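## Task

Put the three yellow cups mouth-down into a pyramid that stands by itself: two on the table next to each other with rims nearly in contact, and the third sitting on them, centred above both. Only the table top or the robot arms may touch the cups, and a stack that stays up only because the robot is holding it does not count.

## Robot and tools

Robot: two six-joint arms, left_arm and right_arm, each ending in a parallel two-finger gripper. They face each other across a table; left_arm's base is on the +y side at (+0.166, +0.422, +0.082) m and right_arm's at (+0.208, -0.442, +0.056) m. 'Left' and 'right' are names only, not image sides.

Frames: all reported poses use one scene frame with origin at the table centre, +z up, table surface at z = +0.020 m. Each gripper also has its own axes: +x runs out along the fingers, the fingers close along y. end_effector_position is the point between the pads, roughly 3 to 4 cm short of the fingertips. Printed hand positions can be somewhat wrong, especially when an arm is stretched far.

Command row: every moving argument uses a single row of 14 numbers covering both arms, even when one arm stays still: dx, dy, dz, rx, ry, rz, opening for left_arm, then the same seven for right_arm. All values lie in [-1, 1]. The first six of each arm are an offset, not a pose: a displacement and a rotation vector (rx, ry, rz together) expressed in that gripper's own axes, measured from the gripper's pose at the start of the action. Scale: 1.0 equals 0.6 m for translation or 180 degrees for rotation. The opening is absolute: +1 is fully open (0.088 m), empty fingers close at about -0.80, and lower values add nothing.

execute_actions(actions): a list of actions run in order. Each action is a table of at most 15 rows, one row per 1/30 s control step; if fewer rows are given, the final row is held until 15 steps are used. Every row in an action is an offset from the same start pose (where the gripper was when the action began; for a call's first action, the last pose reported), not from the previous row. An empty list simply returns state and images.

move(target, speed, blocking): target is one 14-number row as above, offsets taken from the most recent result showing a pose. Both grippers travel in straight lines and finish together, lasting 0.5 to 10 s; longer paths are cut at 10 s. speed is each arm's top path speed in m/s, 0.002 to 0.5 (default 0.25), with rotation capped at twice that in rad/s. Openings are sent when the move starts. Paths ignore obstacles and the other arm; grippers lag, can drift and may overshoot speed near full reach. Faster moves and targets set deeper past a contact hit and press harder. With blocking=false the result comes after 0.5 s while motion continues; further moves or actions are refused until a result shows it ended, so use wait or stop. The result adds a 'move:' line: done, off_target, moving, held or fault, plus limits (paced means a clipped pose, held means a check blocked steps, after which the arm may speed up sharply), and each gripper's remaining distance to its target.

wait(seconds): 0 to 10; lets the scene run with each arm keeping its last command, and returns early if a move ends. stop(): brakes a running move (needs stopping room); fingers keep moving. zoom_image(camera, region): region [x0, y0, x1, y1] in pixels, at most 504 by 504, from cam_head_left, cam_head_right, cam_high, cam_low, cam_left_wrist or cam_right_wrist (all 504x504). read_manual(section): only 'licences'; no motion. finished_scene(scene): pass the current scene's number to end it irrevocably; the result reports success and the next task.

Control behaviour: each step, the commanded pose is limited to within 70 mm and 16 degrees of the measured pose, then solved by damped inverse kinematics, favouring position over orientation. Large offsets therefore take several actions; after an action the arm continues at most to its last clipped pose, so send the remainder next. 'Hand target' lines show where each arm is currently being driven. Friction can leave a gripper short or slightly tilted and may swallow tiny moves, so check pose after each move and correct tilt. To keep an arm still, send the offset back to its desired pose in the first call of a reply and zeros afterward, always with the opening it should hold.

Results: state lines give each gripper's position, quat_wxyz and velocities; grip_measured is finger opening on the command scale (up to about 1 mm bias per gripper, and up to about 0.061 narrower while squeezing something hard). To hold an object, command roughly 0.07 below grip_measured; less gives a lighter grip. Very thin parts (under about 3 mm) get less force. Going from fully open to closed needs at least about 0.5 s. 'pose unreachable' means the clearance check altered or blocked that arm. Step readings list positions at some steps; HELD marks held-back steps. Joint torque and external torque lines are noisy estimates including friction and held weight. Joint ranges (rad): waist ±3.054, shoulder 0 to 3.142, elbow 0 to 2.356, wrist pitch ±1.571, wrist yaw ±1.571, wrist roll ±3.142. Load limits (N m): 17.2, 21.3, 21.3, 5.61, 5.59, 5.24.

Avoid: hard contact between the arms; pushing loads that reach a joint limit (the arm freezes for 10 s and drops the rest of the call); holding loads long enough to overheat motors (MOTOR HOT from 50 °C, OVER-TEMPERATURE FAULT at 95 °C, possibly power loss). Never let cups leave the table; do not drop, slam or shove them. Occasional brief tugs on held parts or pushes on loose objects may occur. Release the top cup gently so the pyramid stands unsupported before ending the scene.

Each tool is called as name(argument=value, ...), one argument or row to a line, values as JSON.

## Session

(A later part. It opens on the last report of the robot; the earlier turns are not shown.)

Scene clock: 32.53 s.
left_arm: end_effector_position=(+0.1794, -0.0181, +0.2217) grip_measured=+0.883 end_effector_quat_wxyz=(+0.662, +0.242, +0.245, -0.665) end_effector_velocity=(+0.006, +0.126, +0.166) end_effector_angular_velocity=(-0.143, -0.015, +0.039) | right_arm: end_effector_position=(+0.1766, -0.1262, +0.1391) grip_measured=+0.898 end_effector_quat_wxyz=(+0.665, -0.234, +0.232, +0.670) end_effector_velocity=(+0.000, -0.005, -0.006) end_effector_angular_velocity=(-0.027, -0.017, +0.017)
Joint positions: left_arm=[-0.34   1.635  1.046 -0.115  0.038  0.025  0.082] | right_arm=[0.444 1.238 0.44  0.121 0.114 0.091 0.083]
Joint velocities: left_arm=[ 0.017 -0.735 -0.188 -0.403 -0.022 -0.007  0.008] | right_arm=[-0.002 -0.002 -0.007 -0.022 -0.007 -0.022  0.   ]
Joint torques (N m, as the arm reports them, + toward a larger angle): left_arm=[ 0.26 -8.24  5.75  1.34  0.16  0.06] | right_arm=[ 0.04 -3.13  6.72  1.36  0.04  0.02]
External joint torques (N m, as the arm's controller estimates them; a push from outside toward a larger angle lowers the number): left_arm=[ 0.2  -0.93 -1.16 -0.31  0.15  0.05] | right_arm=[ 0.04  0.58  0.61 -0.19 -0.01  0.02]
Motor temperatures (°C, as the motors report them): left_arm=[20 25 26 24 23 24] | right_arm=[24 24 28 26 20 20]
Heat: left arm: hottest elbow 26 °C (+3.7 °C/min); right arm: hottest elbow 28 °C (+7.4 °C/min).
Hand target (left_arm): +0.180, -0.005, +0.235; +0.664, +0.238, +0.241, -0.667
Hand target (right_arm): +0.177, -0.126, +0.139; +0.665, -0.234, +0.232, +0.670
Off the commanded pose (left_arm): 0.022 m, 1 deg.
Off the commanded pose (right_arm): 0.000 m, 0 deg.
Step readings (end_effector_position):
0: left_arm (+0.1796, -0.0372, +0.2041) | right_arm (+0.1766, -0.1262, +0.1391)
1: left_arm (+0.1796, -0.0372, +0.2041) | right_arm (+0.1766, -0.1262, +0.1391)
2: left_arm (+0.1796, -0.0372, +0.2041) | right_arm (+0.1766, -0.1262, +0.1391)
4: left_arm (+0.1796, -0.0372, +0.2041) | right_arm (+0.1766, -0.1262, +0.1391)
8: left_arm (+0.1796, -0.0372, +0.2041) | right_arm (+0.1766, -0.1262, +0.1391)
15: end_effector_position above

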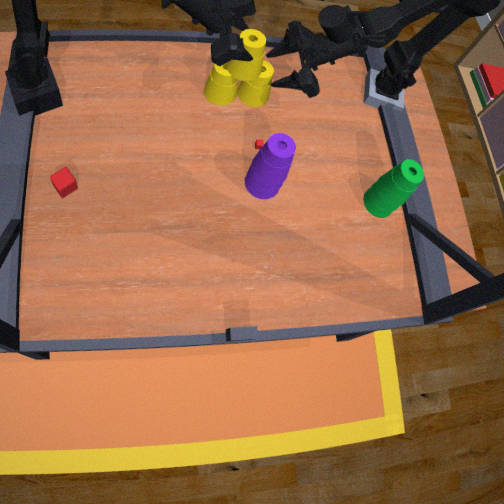

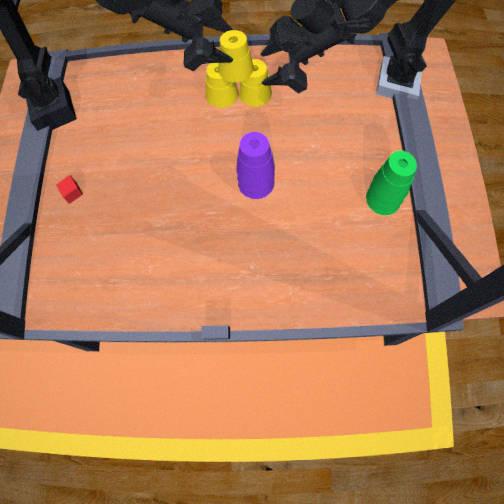

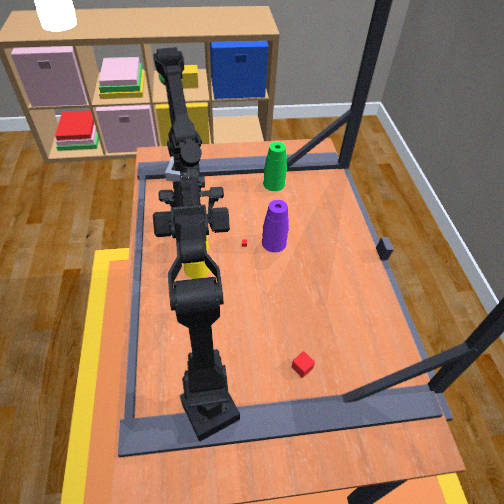

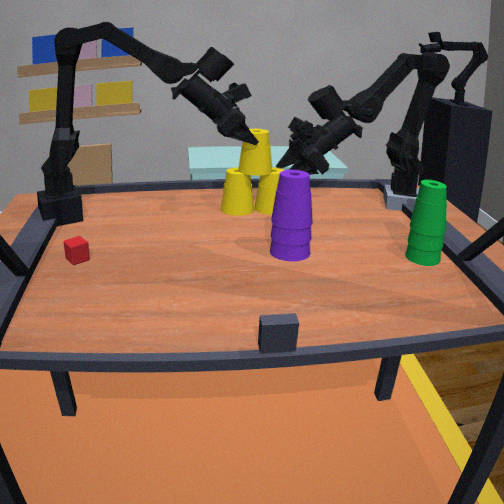

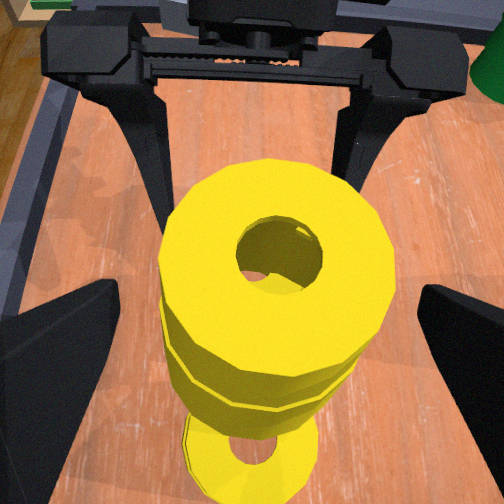

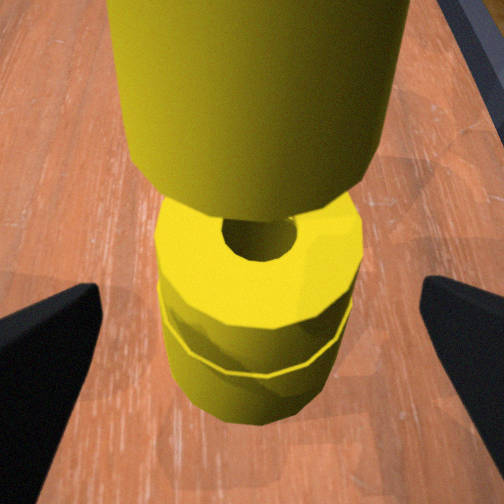

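execute_actions(
  actions=[],
)

zoom_image(
  camera="cam_low",
  region=[200, 115, 305, 220],
)

Scene clock: 32.70 s.
left_arm: end_effector_position=(+0.1799, -0.0106, +0.2416) grip_measured=+0.895 end_effector_quat_wxyz=(+0.667, +0.231, +0.233, -0.669) end_effector_velocity=(-0.001, +0.021, +0.019) end_effector_angular_velocity=(+0.017, +0.002, +0.008) | right_arm: end_effector_position=(+0.1766, -0.1262, +0.1391) grip_measured=+0.898 end_effector_quat_wxyz=(+0.665, -0.234, +0.232, +0.670) end_effector_velocity=(-0.000, +0.000, -0.002) end_effector_angular_velocity=(-0.003, -0.002, +0.008)
Joint positions: left_arm=[-0.338  1.572  1.04  -0.138  0.038  0.025  0.083] | right_arm=[0.444 1.238 0.44  0.121 0.114 0.091 0.083]
Joint velocities: left_arm=[-0.002 -0.095 -0.002 -0.11  -0.007 -0.007  0.001] | right_arm=[-0.002  0.007 -0.002  0.007 -0.007 -0.007  0.   ]
Joint torques (N m, as the arm reports them, + toward a larger angle): left_arm=[ 0.23 -6.28  5.1   1.14  0.19  0.07] | right_arm=[ 0.05 -3.12  6.72  1.35  0.04  0.03]
External joint torques (N m, as the arm's controller estimates them; a push from outside toward a larger angle lowers the number): left_arm=[ 0.28 -0.44 -0.98 -0.33  0.17  0.06] | right_arm=[ 0.05  0.6   0.51 -0.24 -0.01  0.02]
Motor temperatures (°C, as the motors report them): left_arm=[20 25 26 24 23 24] | right_arm=[24 24 28 26 20 20]
Heat: left arm: hottest elbow 26 °C (+3.7 °C/min); right arm: hottest elbow 28 °C (+7.3 °C/min).
Hand target (left_arm): +0.180, -0.005, +0.235; +0.664, +0.238, +0.241, -0.667
Hand target (right_arm): +0.177, -0.126, +0.139; +0.665, -0.234, +0.232, +0.670
Off the commanded pose (left_arm): 0.009 m, 1 deg.
Off the commanded pose (right_arm): 0.000 m, 0 deg.

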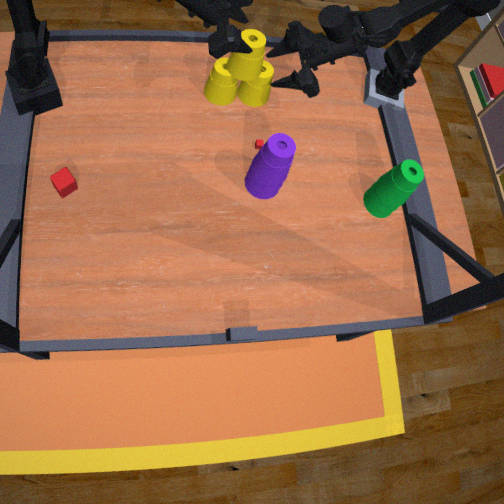

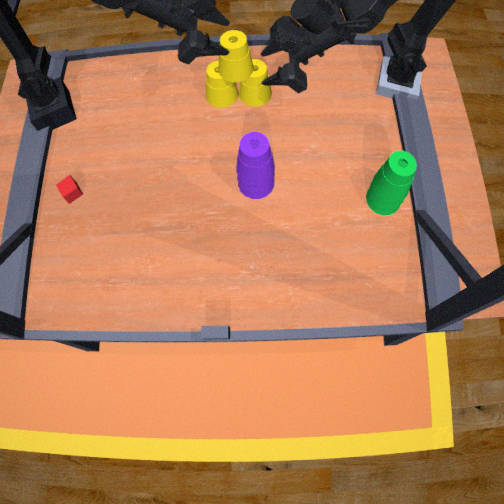

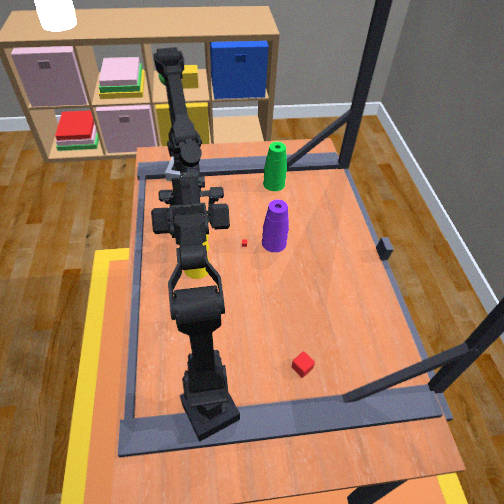

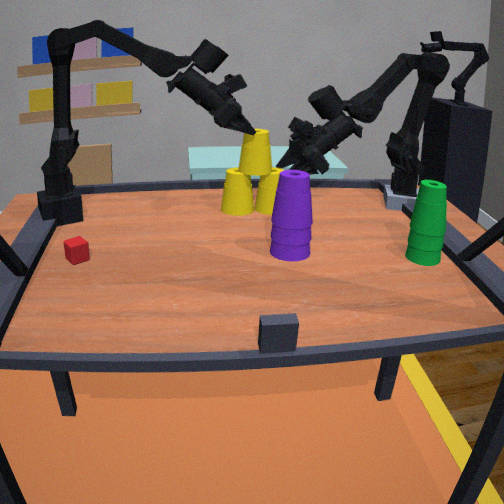

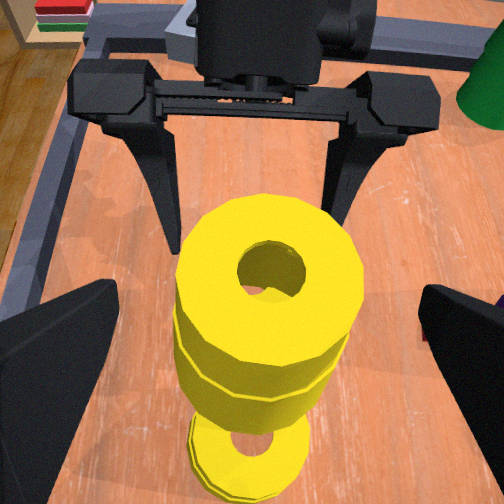

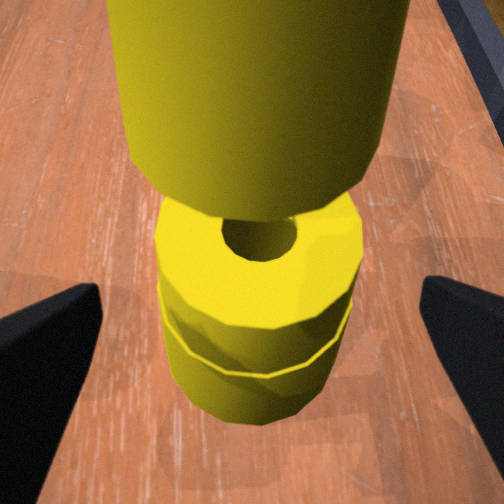

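Region (200, 115, 305, 220) of cam_low's 504x504 image, scaled by 4.800, with more detail than that image has.

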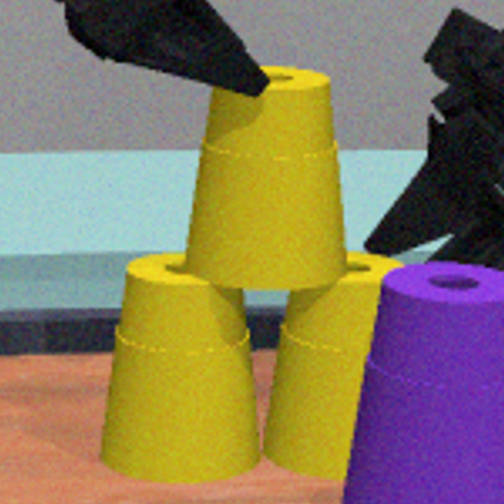

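The pyramid is standing on its own and both grippers are open and clear of the cups, so I'm ending the scene.

finished_scene(
  scene=2,
)

The scene is finished: the task was done.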